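## Task

Using the right arm, lift the headset (the cable itself does not count) by its headband and keep it steady, with its lowest point at least roughly a hand's length over the table and no part of it extending beyond the table edge. The right gripper must be commanded to fully closed and pinch the headband, and its fingers may contact nothing but the headband (the cat ears are part of the headband; the thin side arms running down to the ear cups are not). Apart from its cable and the left arm, nothing may touch the headset; the cable's plug is treated as a separate object, the cable is not. The left gripper must hold the cable firmly well inside its finger pads (not on the tips or edges) at a point lower than where the cable exits the ear cup. Between the ear cup and that grip, the cable must be well above the table and contact only itself, the headset and the arms. If the left arm were removed, the headset must not drop more than a little. The cable's loose end must not hang below the table top, and if at any moment it goes well below the table top or well past the edge, whether held or not, the task is failed. Once everything holds, declare completion; results that depend on the robot holding something other than the required grips do not count.

## Robot and tools

Robot: two 6-joint arms, left_arm and right_arm, each ending in a parallel gripper. The names are labels only; left_arm sits on the +y side. Shared scene frame: origin on the table top midway between the arms, +z up, +x out over the table. Results print each gripper's end_effector_position (metres) and end_effector_quat_wxyz in that frame; the printed position is the point between the finger pads, roughly 1 cm short of the fingertips, and can be off, especially far out. Gripper fingers point along the gripper's +z and close along its y.

Joint order per arm, in every command and every result list: shoulder, elbow, waist, wrist pitch, wrist yaw, wrist roll. The elbow's sign is flipped relative to the URDF everywhere you read or write it, while stated ranges use URDF signs (so URDF 1.2 shows as about -1.2). Stated URDF ranges (rad): waist -2.618..3.054, shoulder 0..3.142, elbow 0..3.142 (so -3.142..0 in your numbers), wrist pitch -1.571..1.571, wrist yaw -1.571..1.571, wrist roll -2.094..2.094. True ends may differ by up to 0.036 rad.

A row is one flat list of 14 numbers, each in [-1, 1], covering both arms: left_arm's six joint values then its opening, then right_arm's six then its opening. Joint values are scaled offsets, not poses: 1.0 equals 1.202 rad waist, 1.258 shoulder, 1.238 elbow, 2.073 wrist pitch, 2.022 wrist yaw and roll. Opening is absolute: +1 fully open, -1 closed.

execute_actions(actions): a list of actions; each action is up to 15 rows, one per 1/30 s step, the last row repeating to fill 15 steps (0.5 s). Offsets in every row count from the joint angles at the start of that action (for the first action, the last reported angles), not from the previous row. An action that would push a joint more than 0.036 rad beyond its range is refused for both arms; a malformed action, or a failing first action, rejects the whole call. An empty list just returns state and images. Joints driven to a real end trigger the note "joint sent to its limit".

move(target, speed, blocking): target is one 14-number row whose offsets count from the Joint positions in the latest result showing them. All joints travel proportionally, so grippers trace curves; duration is clamped to 0.5-10 s. speed (rad/s, 0.01-2, default 0.5) caps the joint with the farthest to go. Finger openings are sent at the start. No collision avoidance. The result adds a move: line giving the ending (done, off_target, moving, held, fault), limits=held or limits=none, and each arm's joint farthest from target. blocking=false returns after 0.5 s; then use wait or stop before sending anything else.

wait(seconds): 0-10 s, arms keep their last command; ends early if a running move finishes. stop(): brakes a running move (fingers keep going). zoom_image(camera, region): region [x0,y0,x1,y1] in pixels, at most 504x504, of cam_head_left, cam_head_right, cam_high, cam_low (504x504) or cam_left_wrist, cam_right_wrist (616x616, fisheye). finished_scene(scene): pass the current scene number; irreversible, and the goal must already hold stably. The next scene's goal arrives in its result.

Result lines: Joint positions and Joint velocities list, per arm, the six joints (rad, rad/s) then finger-pad gap (m; 0.094 fully open). Joint targets shows where joints are currently being driven. grip_measured is finger opening on the command scale, each gripper offset by up to about 1 mm. "joint command not followed" means a clearance check altered targets. FAULT or OVER-TEMPERATURE FAULT lines mean an arm stopped; MOTOR HOT warns from 75 °C (stop at 90, arm drops at 100).

Motion limits: each step, a joint's target stays within a lead of its measured angle (0.202 waist, 0.258 shoulder, 0.238 elbow, 0.573 wrist pitch, 0.522 wrist yaw/roll), and targets are scaled back if the gripper would jump over 70 mm. Big offsets therefore need several actions; finish incomplete moves with new commands. Arms can droop under zero offsets: re-aim at desired angles first, then send zeros, adding correction while a joint lags.

Gripping: command an opening about 0.03 below grip_measured for a firm hold, less for a lighter one; the headband pinch must be commanded at -1. Pad force tops out near 50-62 N, lower on thin parts.

Avoid: arms colliding or pressing on each other, fast contacts, targets deep past a contact, dropping or knocking anything off the table, the cable's free end dangling below the table top or out past the edge. Occasional brief tugs or pushes may disturb held or loose items. Fewer, smoother, lower-effort motions are preferred.

Each tool is called after "Request:" as name([rows], argument=value, ...), one row to a line, values as JSON.

## Session

Request:
execute_actions(actions=[])

Scene clock: 0.00 s.
left_arm: end_effector_position=(+0.5554, +0.4082, +0.2959) grip_measured=+1.000 end_effector_quat_wxyz=(+0.655, -0.475, +0.531, -0.251) | right_arm: end_effector_position=(+0.5041, -0.0871, +0.3810) grip_measured=+1.000 end_effector_quat_wxyz=(+0.299, +0.214, +0.725, +0.583)
Joint names: [shoulder, elbow, waist, wrist pitch, wrist yaw, wrist roll]
Joint positions: left_arm=[ 1.85  -1.318 -0.005  0.515 -0.267 -1.101  0.094] | right_arm=[ 1.589 -1.492  0.311 -0.077 -0.614  1.284  0.094]
Joint velocities: left_arm=[-0.002  0.012 -0.002  0.022  0.022  0.051  0.   ] | right_arm=[-0.002 -0.002 -0.007 -0.022 -0.022  0.037  0.   ]
Joint targets: left_arm=[1.838 -1.330 -0.005 0.522 -0.267 -1.092] | right_arm=[1.575 -1.506 0.311 -0.064 -0.615 1.277]

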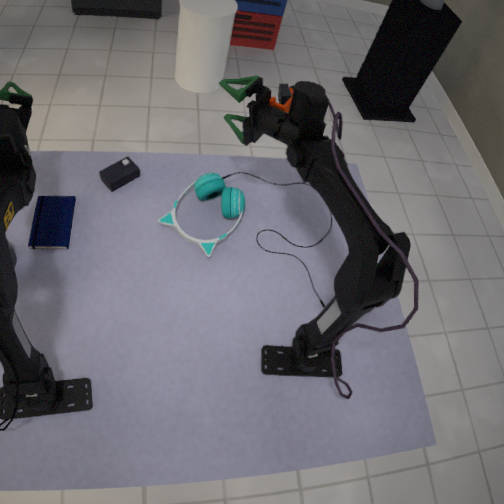

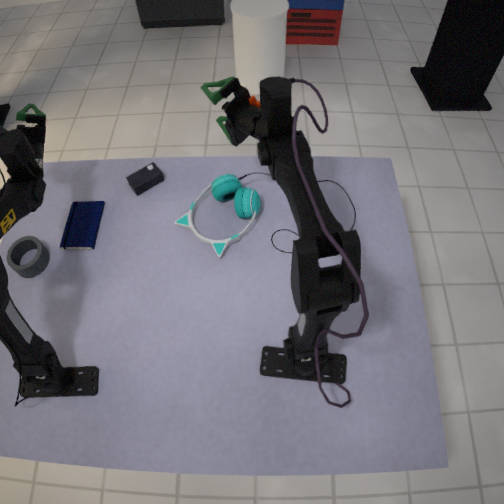

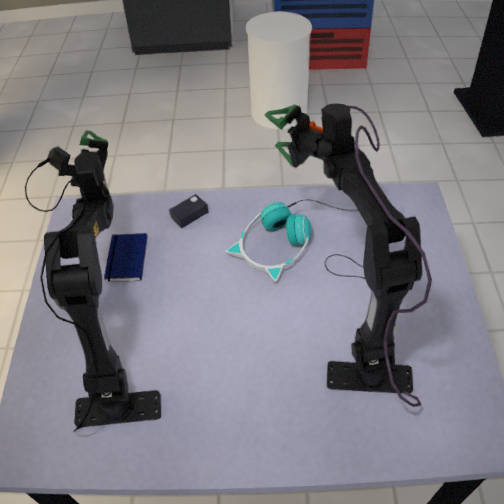

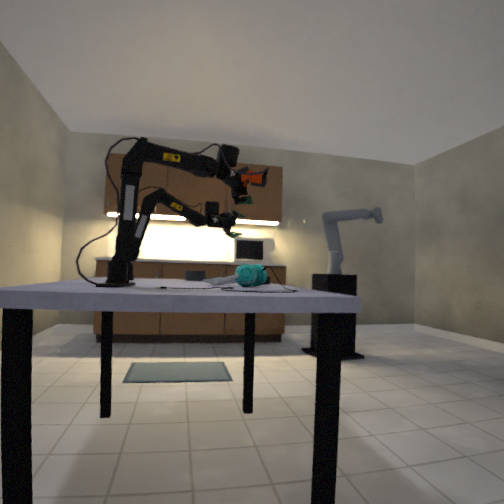

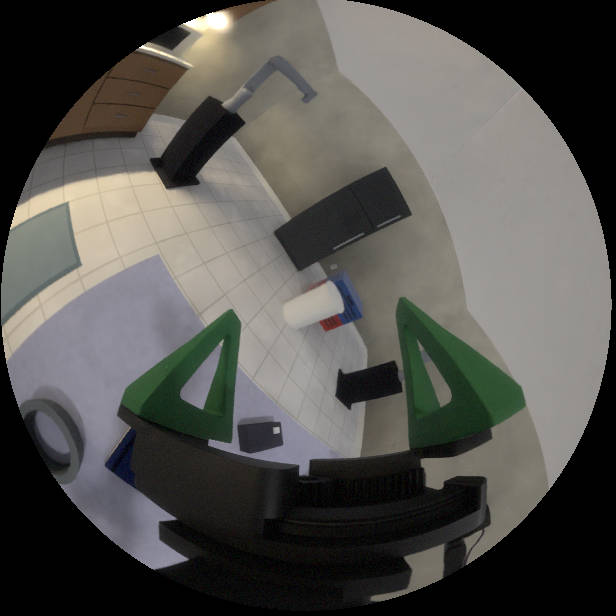

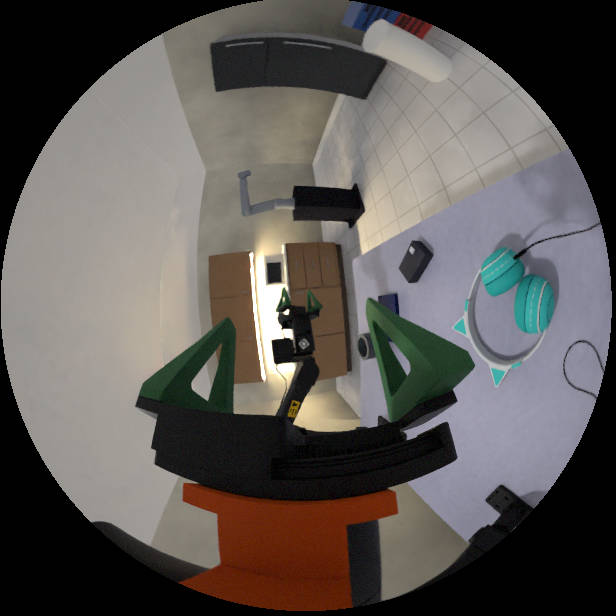

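Request:
move(target=[0,0,0,0,0,0,1,0.17,0.07,0.18,-0.55,0.3,-0.63,1], speed=1)

Scene clock: 9.57 s.
left_arm: end_effector_position=(+0.5554, +0.4082, +0.2959) grip_measured=+1.000 end_effector_quat_wxyz=(+0.655, -0.476, +0.531, -0.251) | right_arm: end_effector_position=(+0.3392, -0.1523, +0.0884) grip_measured=+1.000 end_effector_quat_wxyz=(-0.019, -0.189, +0.982, +0.005)
Joint names: [shoulder, elbow, waist, wrist pitch, wrist yaw, wrist roll]
Joint positions: left_arm=[ 1.85  -1.318 -0.005  0.515 -0.267 -1.102  0.094] | right_arm=[ 1.802 -1.407  0.52  -1.21  -0.018  0.017  0.094]
Joint velocities: left_arm=[ 0.007 -0.012  0.007 -0.066  0.022  0.081  0.   ] | right_arm=[ 0.007  0.007 -0.007 -0.095 -0.051 -0.051  0.   ]
Joint targets: left_arm=[1.850 -1.318 -0.005 0.515 -0.267 -1.101] | right_arm=[1.803 -1.405 0.528 -1.217 -0.008 0.010]
move: done; limits=none; left_arm: farthest joint: the wrist roll, 0.001 radians from its target (0.000 radians at the start); right_arm: farthest joint: the wrist yaw, 0.011 radians from its target (0.607 radians at the start)

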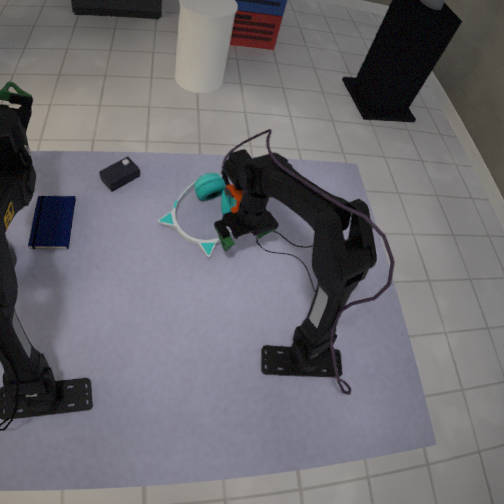

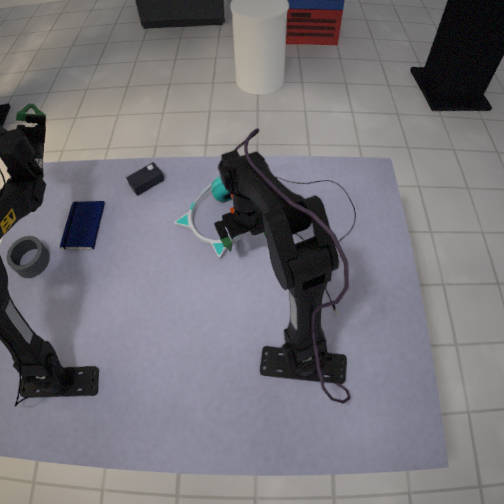

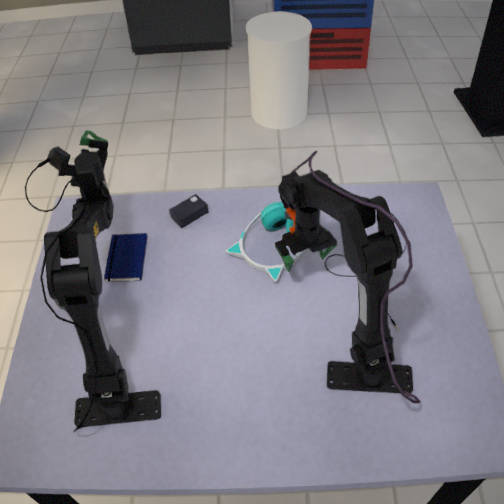

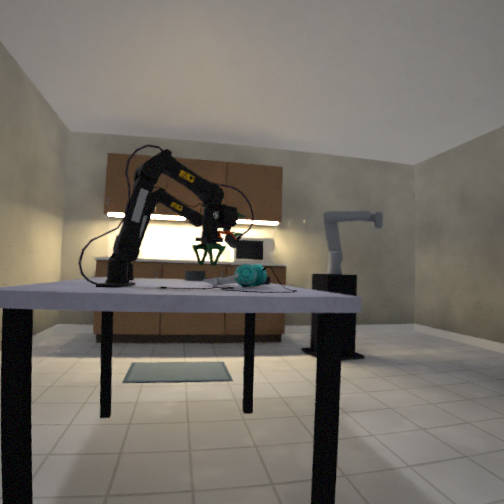

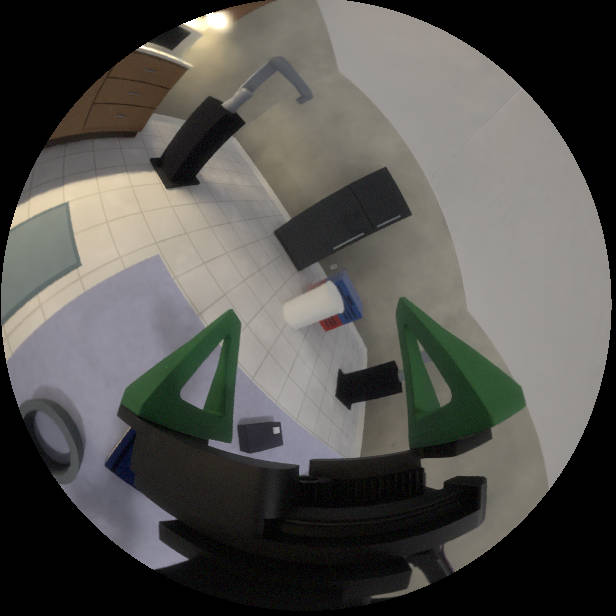

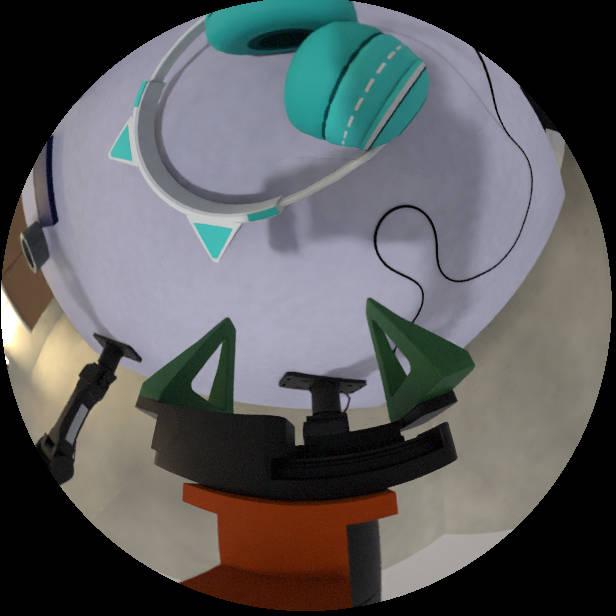

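Request:
move(target=[0,0,0,0,0,0,1,0.27,-0.35,0.19,-0.03,0,0.2,1], speed=0.7)

Scene clock: 16.43 s.
left_arm: end_effector_position=(+0.5554, +0.4082, +0.2959) grip_measured=+1.000 end_effector_quat_wxyz=(+0.655, -0.476, +0.531, -0.252) | right_arm: end_effector_position=(+0.3724, -0.0387, +0.0677) grip_measured=+1.000 end_effector_quat_wxyz=(-0.018, -0.105, +0.994, +0.000)
Joint names: [shoulder, elbow, waist, wrist pitch, wrist yaw, wrist roll]
Joint positions: left_arm=[ 1.85  -1.318 -0.005  0.515 -0.267 -1.102  0.094] | right_arm=[ 2.145 -1.809  0.748 -1.265 -0.018  0.414  0.094]
Joint velocities: left_arm=[-0.007 -0.002  0.007  0.037  0.007 -0.007  0.   ] | right_arm=[-0.032 -0.002 -0.017 -0.007 -0.022  0.051  0.   ]
Joint targets: left_arm=[1.850 -1.318 -0.005 0.515 -0.267 -1.101] | right_arm=[2.142 -1.840 0.748 -1.273 -0.018 0.421]
move: off_target (right_arm); limits=none; left_arm: farthest joint: the waist, 0.000 radians from its target (0.000 radians at the start); right_arm: farthest joint: the elbow, 0.031 radians from its target (0.434 radians at the start)

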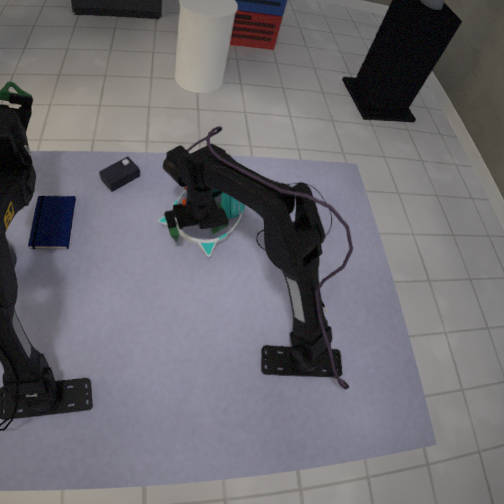

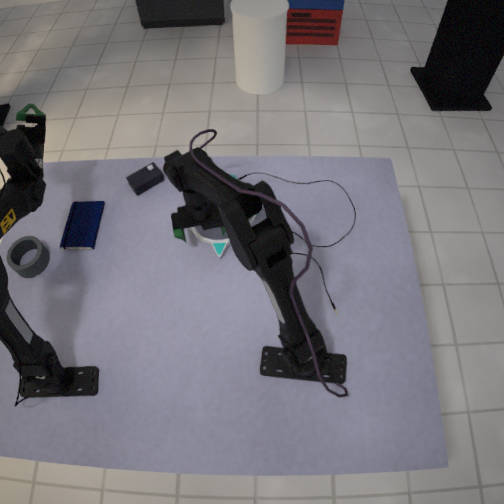

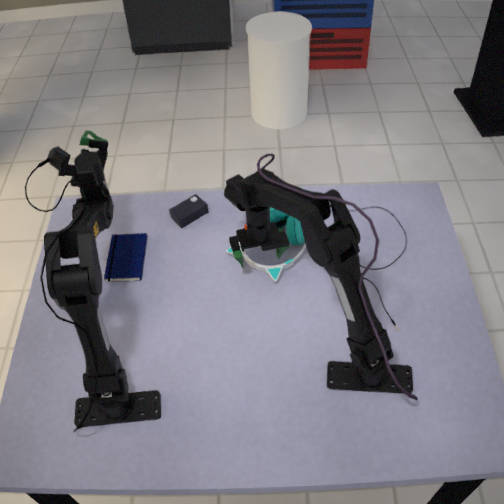

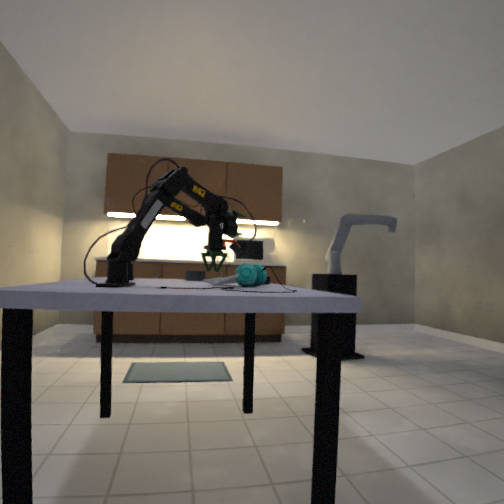

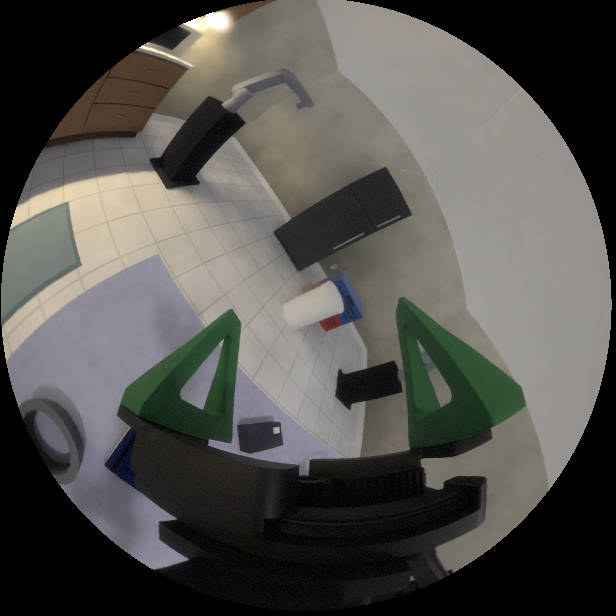

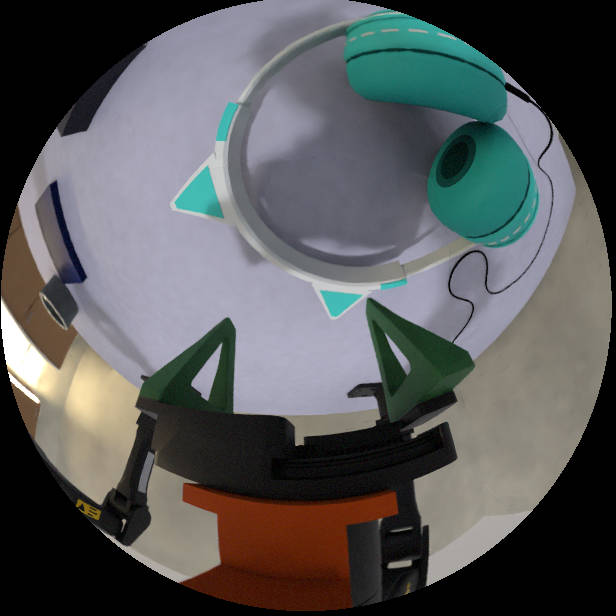

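Request:
move(target=[0,0,0,0,0,0,1,0.1,-0.14,0.03,-0.01,0,-0.37,1], speed=0.7)

Scene clock: 23.10 s.
left_arm: end_effector_position=(+0.5554, +0.4082, +0.2959) grip_measured=+1.000 end_effector_quat_wxyz=(+0.655, -0.476, +0.531, -0.252) | right_arm: end_effector_position=(+0.3880, -0.0126, +0.0525) grip_measured=+1.000 end_effector_quat_wxyz=(-0.014, -0.470, +0.882, +0.007)
Joint names: [shoulder, elbow, waist, wrist pitch, wrist yaw, wrist roll]
Joint positions: left_arm=[ 1.85  -1.318 -0.005  0.515 -0.267 -1.102  0.094] | right_arm=[ 2.271 -1.953  0.776 -1.278 -0.018 -0.327  0.094]
Joint velocities: left_arm=[-0.017 -0.002 -0.007 -0.051  0.007 -0.037  0.   ] | right_arm=[ 0.017 -0.002  0.007 -0.051  0.007  0.095  0.   ]
Joint targets: left_arm=[1.850 -1.318 -0.005 0.515 -0.267 -1.102] | right_arm=[2.271 -1.982 0.785 -1.285 -0.018 -0.334]
move: off_target (right_arm); limits=none; left_arm: farthest joint: the waist, 0.000 radians from its target (0.000 radians at the start); right_arm: farthest joint: the elbow, 0.029 radians from its target (0.173 radians at the start)

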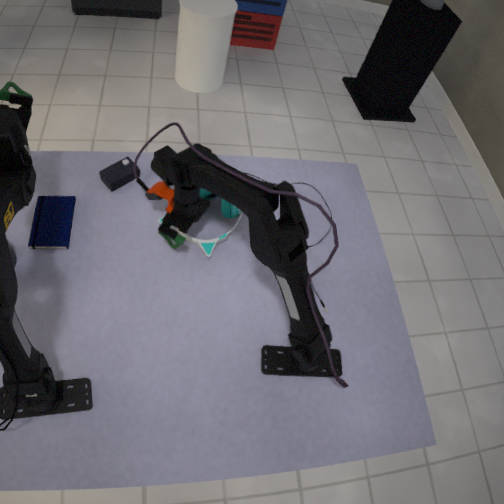

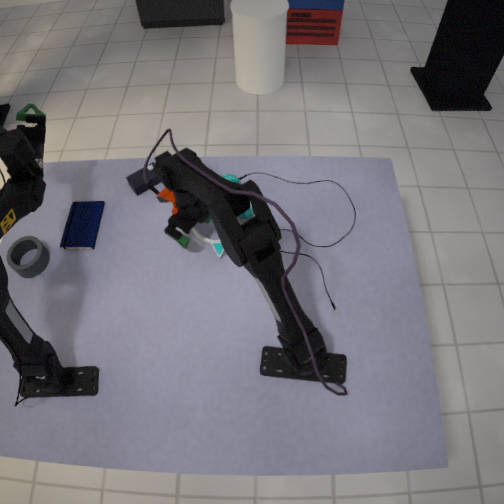

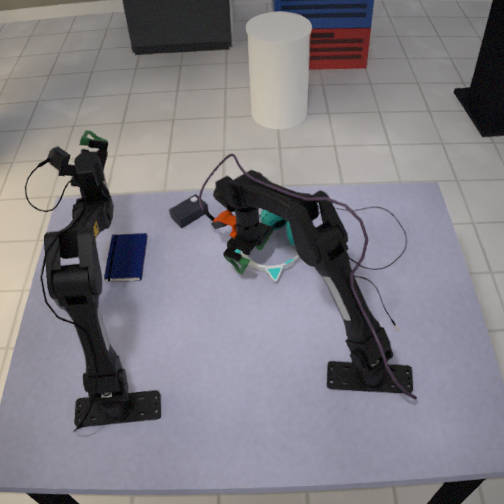

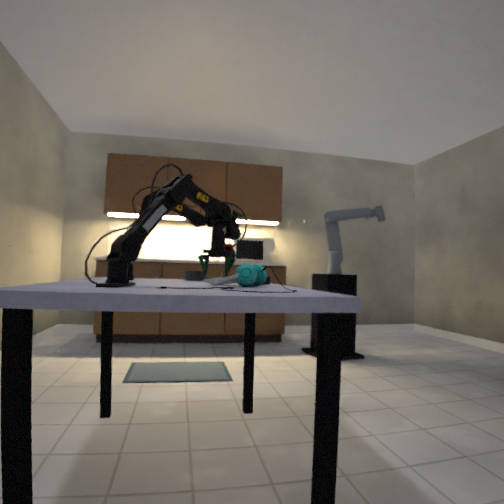

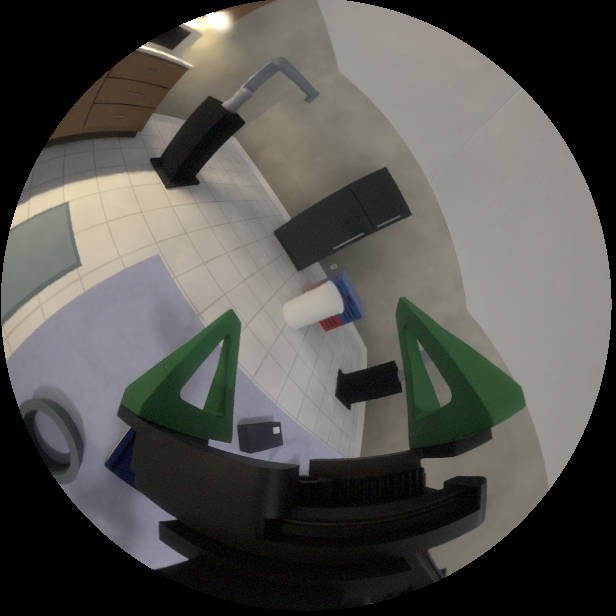

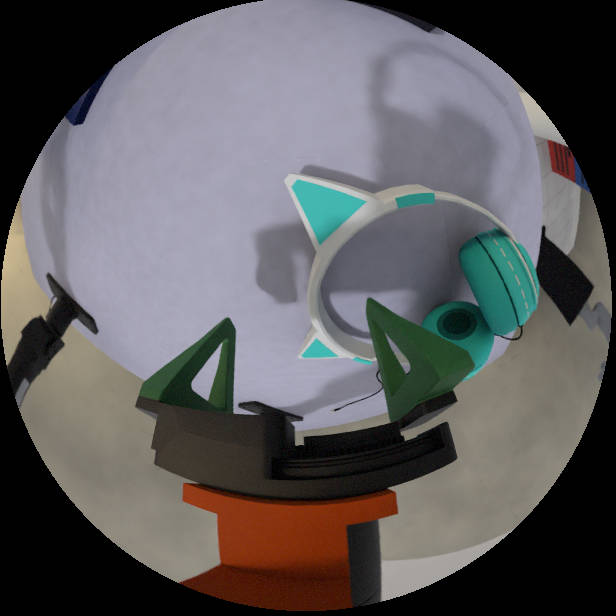

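Good; descend.

Request:
move(target=[0,0,0,0,0,0,1,0.065,-0.023,0,0.04,0,0,1], speed=0.3)

Request:
move(target=[0,0,0,0,0,0,1,0,-0.023,0,0,0,0,-1])

Scene clock: 26.43 s.
left_arm: end_effector_position=(+0.5554, +0.4082, +0.2959) grip_measured=+1.000 end_effector_quat_wxyz=(+0.655, -0.476, +0.530, -0.252) | right_arm: end_effector_position=(+0.3969, -0.0060, +0.0174) grip_measured=+1.000 end_effector_quat_wxyz=(-0.020, -0.470, +0.882, +0.006)
Joint names: [shoulder, elbow, waist, wrist pitch, wrist yaw, wrist roll]
Joint positions: left_arm=[ 1.85  -1.318 -0.005  0.515 -0.267 -1.103  0.094] | right_arm=[ 2.355 -1.957  0.776 -1.21  -0.018 -0.327  0.094]
Joint velocities: left_arm=[-0.007 -0.002  0.002 -0.066 -0.022 -0.051  0.   ] | right_arm=[-0.012  0.017 -0.002  0.022 -0.066  0.081  0.   ]
Joint targets: left_arm=[1.850 -1.318 -0.005 0.515 -0.267 -1.102] | right_arm=[2.353 -1.982 0.775 -1.195 -0.018 -0.327]
move: off_target (right_arm); limits=none; left_arm: farthest joint: the wrist roll, 0.001 radians from its target (0.000 radians at the start); right_arm: farthest joint: the elbow, 0.025 radians from its target (0.028 radians at the start)

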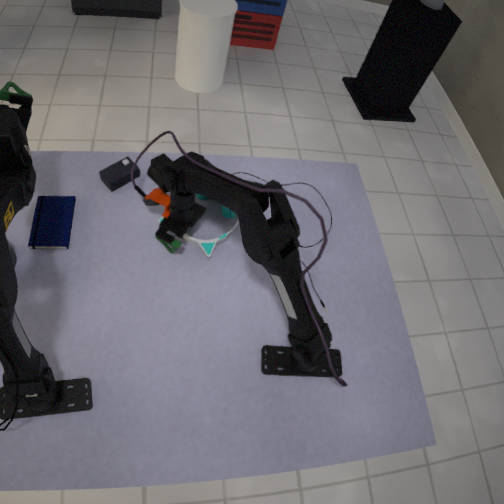

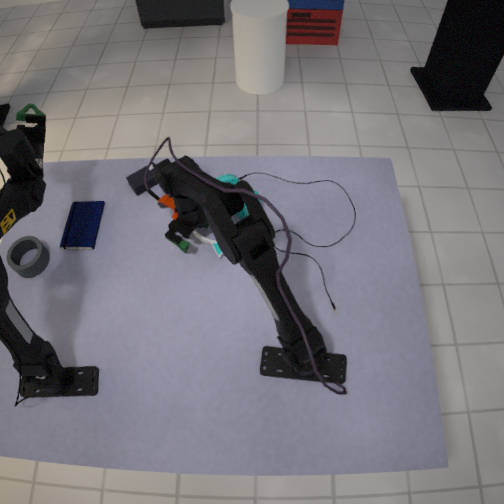

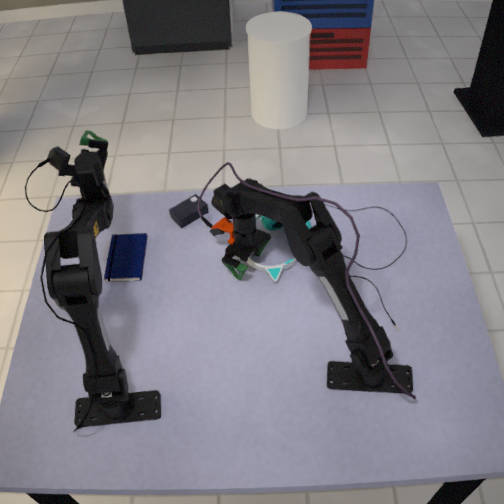

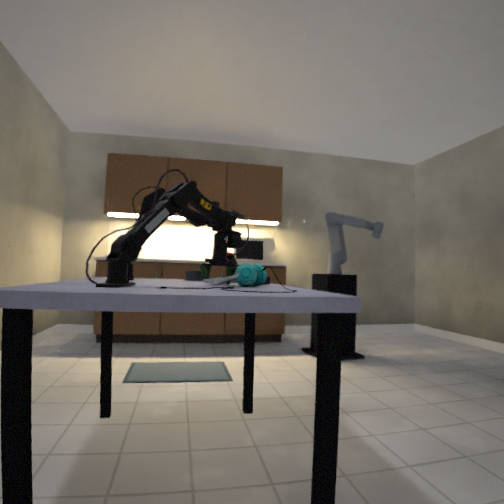

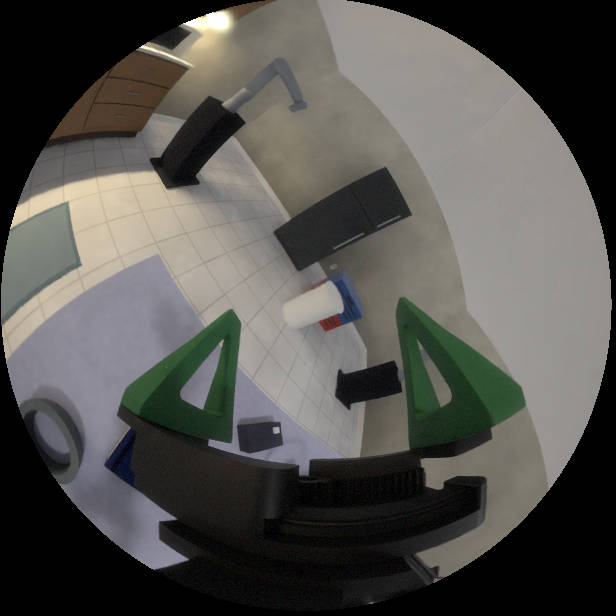

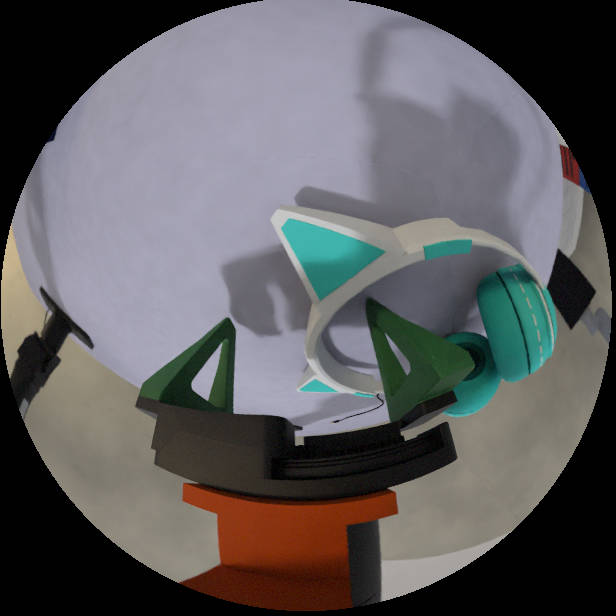

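Scene clock: 27.13 s.
left_arm: end_effector_position=(+0.5554, +0.4082, +0.2959) grip_measured=+1.000 end_effector_quat_wxyz=(+0.655, -0.476, +0.530, -0.252) | right_arm: end_effector_position=(+0.4020, -0.0113, +0.0192) grip_measured=-0.798 end_effector_quat_wxyz=(-0.015, -0.466, +0.885, -0.014)
Joint names: [shoulder, elbow, waist, wrist pitch, wrist yaw, wrist roll]
Joint positions: left_arm=[ 1.85  -1.318 -0.005  0.515 -0.267 -1.103  0.094] | right_arm=[ 2.355 -1.964  0.775 -1.215  0.022 -0.317  0.009]
Joint velocities: left_arm=[ 0.012  0.007 -0.002 -0.051 -0.037  0.022  0.   ] | right_arm=[-0.012 -0.022 -0.027 -0.051  0.037 -0.051 -0.   ]
Joint targets: left_arm=[1.850 -1.318 -0.005 0.515 -0.267 -1.103] | right_arm=[2.355 -1.985 0.776 -1.210 -0.018 -0.327]
move: off_target (right_arm); limits=none; left_arm: farthest joint: the waist, 0.000 radians from its target (0.000 radians at the start); right_arm: farthest joint: the wrist yaw, 0.040 radians from its target (0.000 radians at the start)

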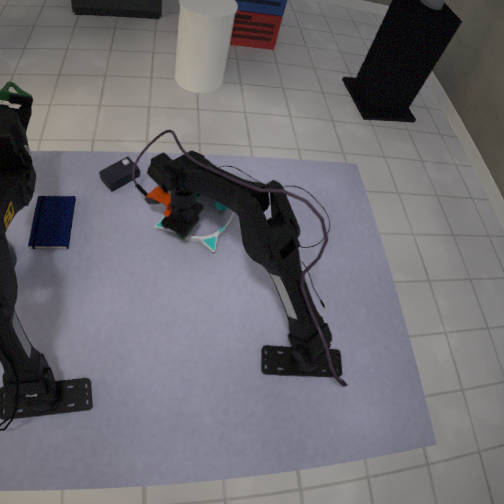

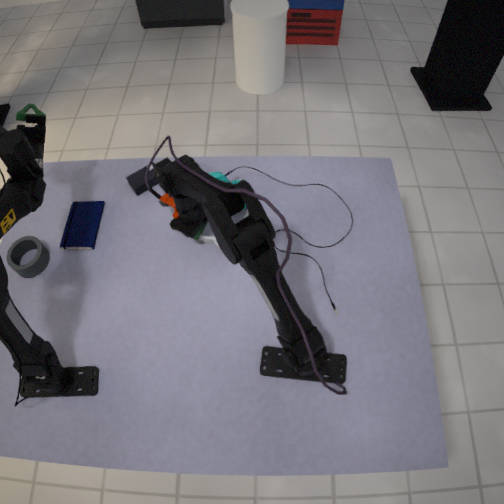

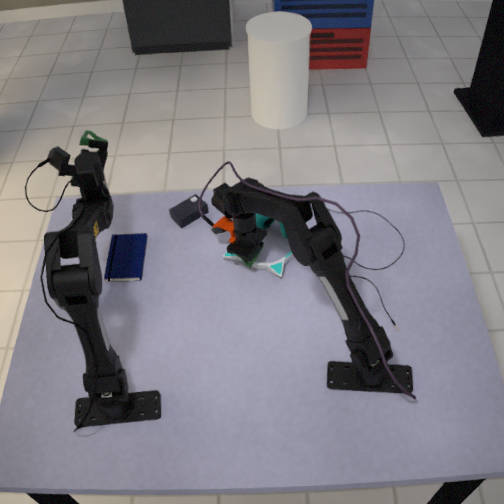

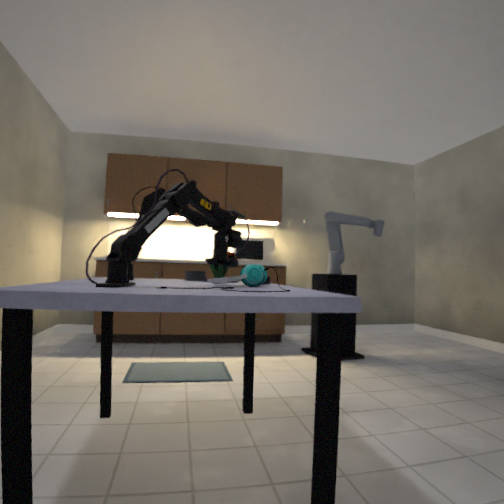

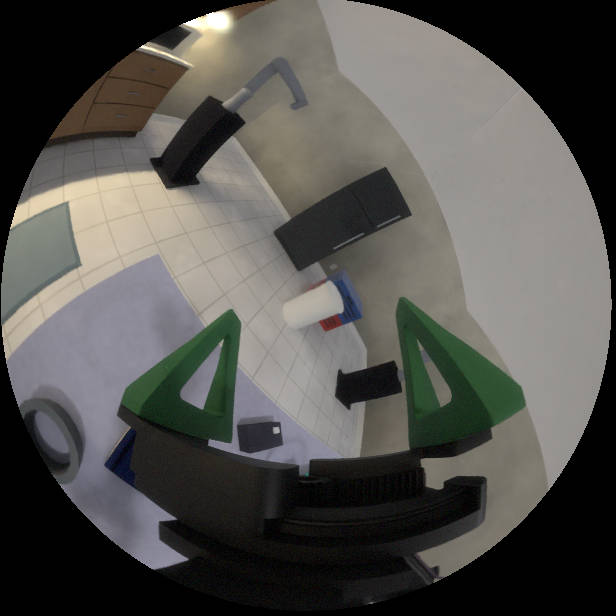

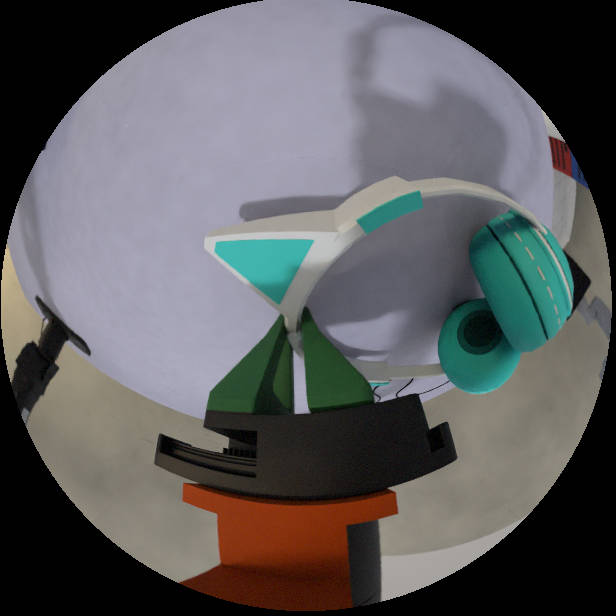

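Request:
move(target=[0,0,0,0,0,0,1,-0.45,0.1,0,-0.15,0,0,-1], speed=0.4)

Request:
move(target=[0,0,0,0,0,0,1,-0.39,0.36,0,0.73,0,0.94,-1], speed=0.6)

Scene clock: 34.80 s.
left_arm: end_effector_position=(+0.5554, +0.4082, +0.2959) grip_measured=+1.000 end_effector_quat_wxyz=(+0.655, -0.476, +0.530, -0.252) | right_arm: end_effector_position=(+0.3153, -0.0720, +0.1898) grip_measured=-0.824 end_effector_quat_wxyz=(+0.023, -0.465, +0.885, +0.005)
Joint names: [shoulder, elbow, waist, wrist pitch, wrist yaw, wrist roll]
Joint positions: left_arm=[ 1.85  -1.318 -0.005  0.515 -0.267 -1.104  0.094] | right_arm=[ 1.821 -1.836  0.775 -1.537 -0.003 -0.317  0.008]
Joint velocities: left_arm=[-0.007  0.022 -0.002  0.022  0.007 -0.022  0.   ] | right_arm=[ 0.002  0.007  0.002 -0.022 -0.037  0.051 -0.001]
Joint targets: left_arm=[1.850 -1.318 -0.005 0.515 -0.267 -1.103] | right_arm=[1.790 -1.840 0.775 -1.525 0.022 -0.317]
move: off_target (right_arm); limits=none; left_arm: farthest joint: the wrist roll, 0.001 radians from its target (0.000 radians at the start); right_arm: farthest joint: the shoulder, 0.032 radians from its target (0.567 radians at the start)

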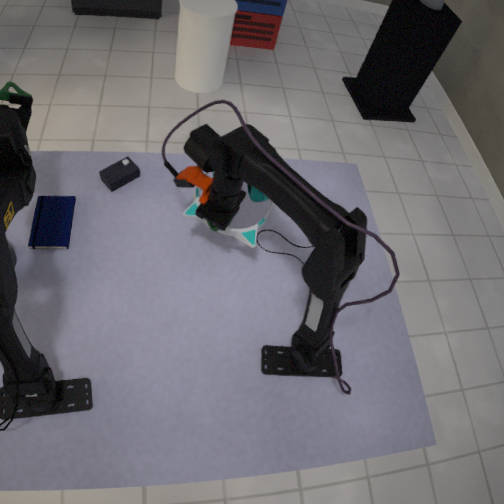

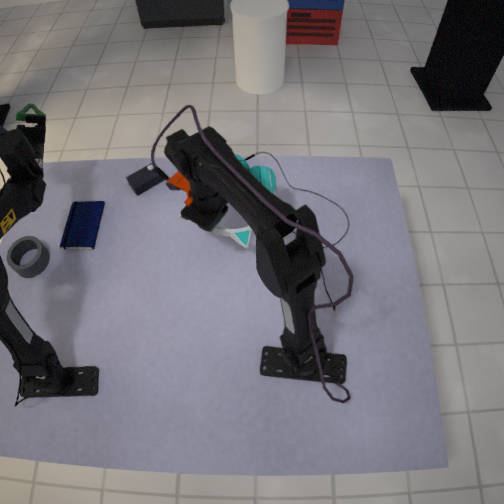

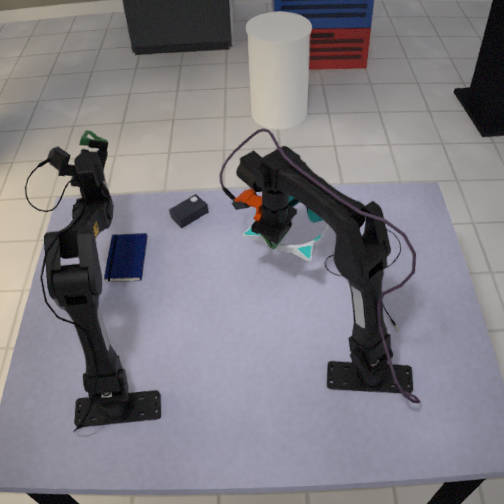

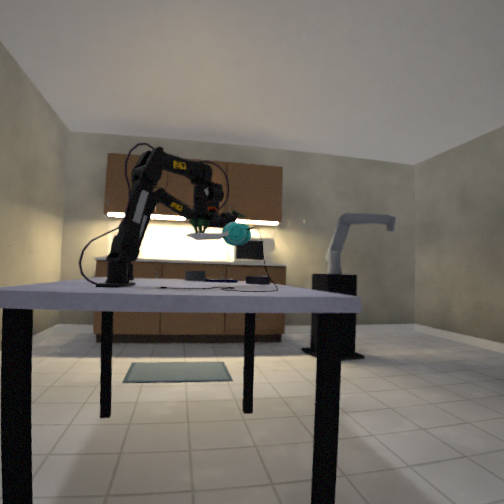

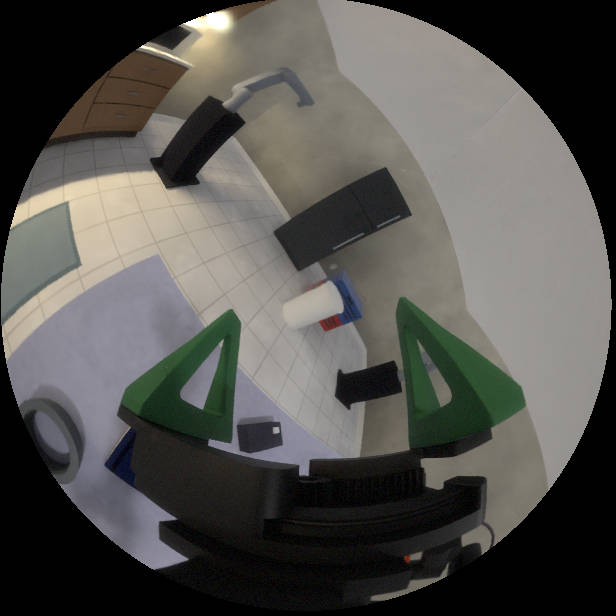

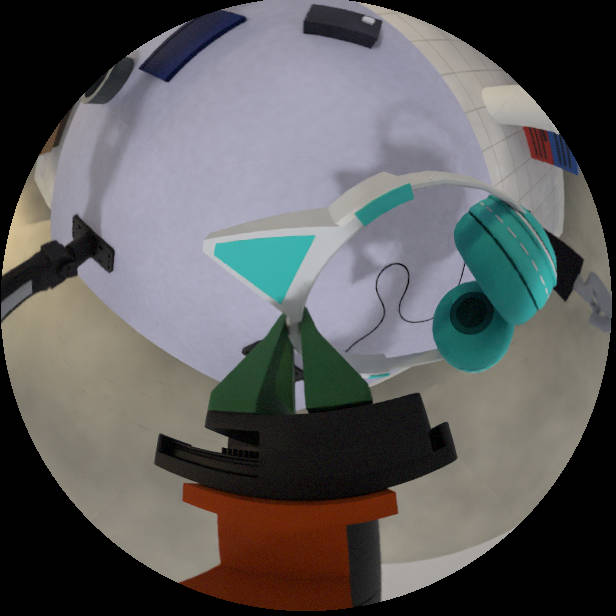

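Scene clock: 38.77 s.
left_arm: end_effector_position=(+0.5554, +0.4082, +0.2959) grip_measured=+1.000 end_effector_quat_wxyz=(+0.655, -0.476, +0.530, -0.252) | right_arm: end_effector_position=(+0.4077, +0.0010, +0.4144) grip_measured=-0.824 end_effector_quat_wxyz=(+0.289, +0.330, +0.665, +0.605)
Joint names: [shoulder, elbow, waist, wrist pitch, wrist yaw, wrist roll]
Joint positions: left_arm=[ 1.85  -1.318 -0.005  0.515 -0.267 -1.104  0.094] | right_arm=[ 1.37  -1.381  0.775 -0.114 -0.013  1.584  0.008]
Joint velocities: left_arm=[-0.002  0.012  0.002  0.051 -0.022  0.007  0.   ] | right_arm=[ 0.012 -0.012  0.002 -0.037 -0.007  0.022 -0.001]
Joint targets: left_arm=[1.850 -1.318 -0.005 0.515 -0.267 -1.104] | right_arm=[1.330 -1.390 0.775 -0.024 -0.003 1.584]
move: off_target (right_arm); limits=none; left_arm: farthest joint: the waist, 0.000 radians from its target (0.000 radians at the start); right_arm: farthest joint: the wrist pitch, 0.090 radians from its target (1.514 radians at the start)

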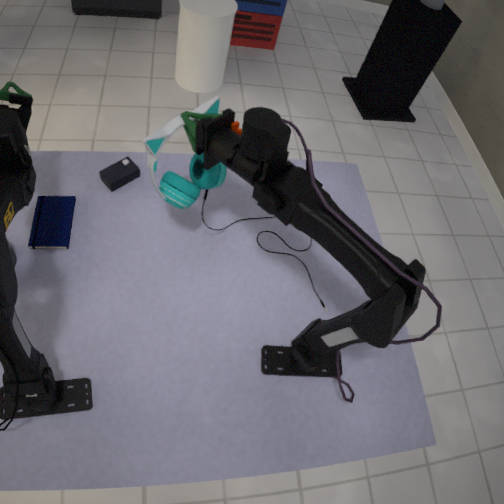

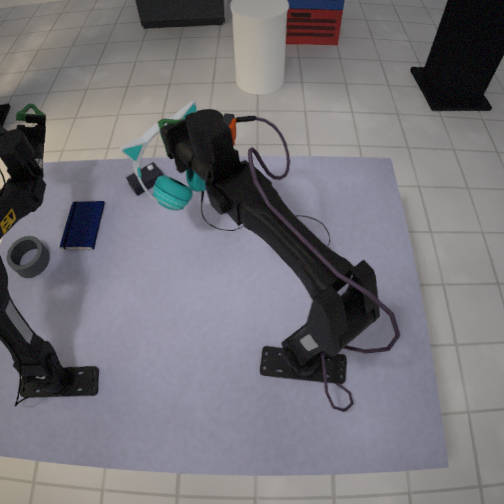

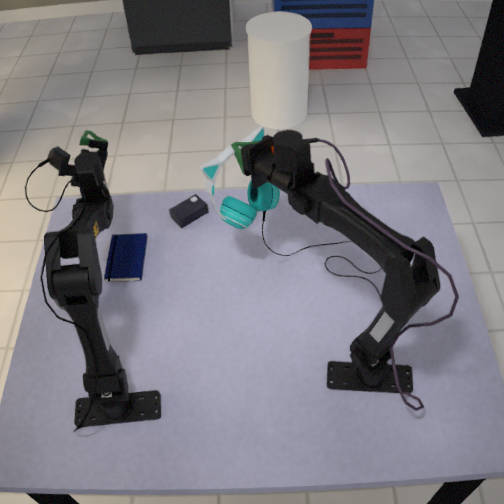

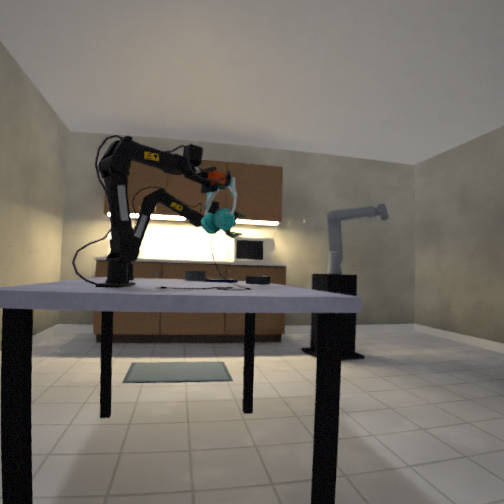

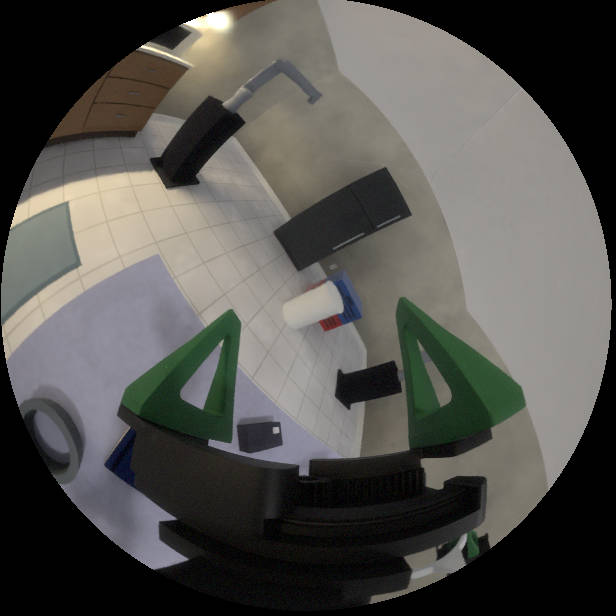

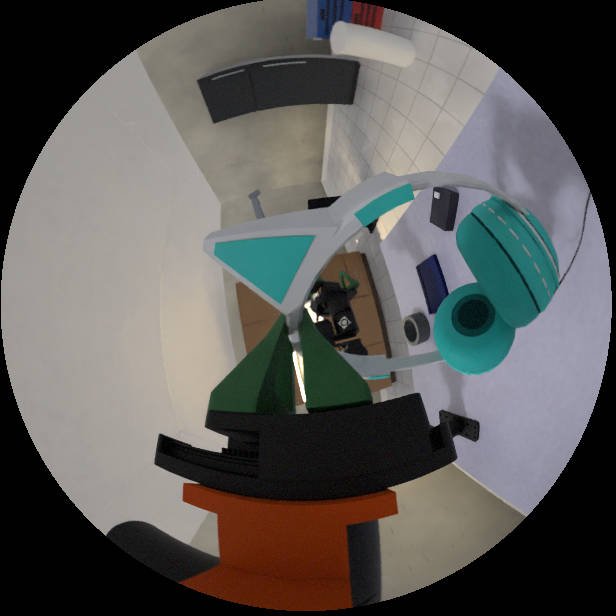

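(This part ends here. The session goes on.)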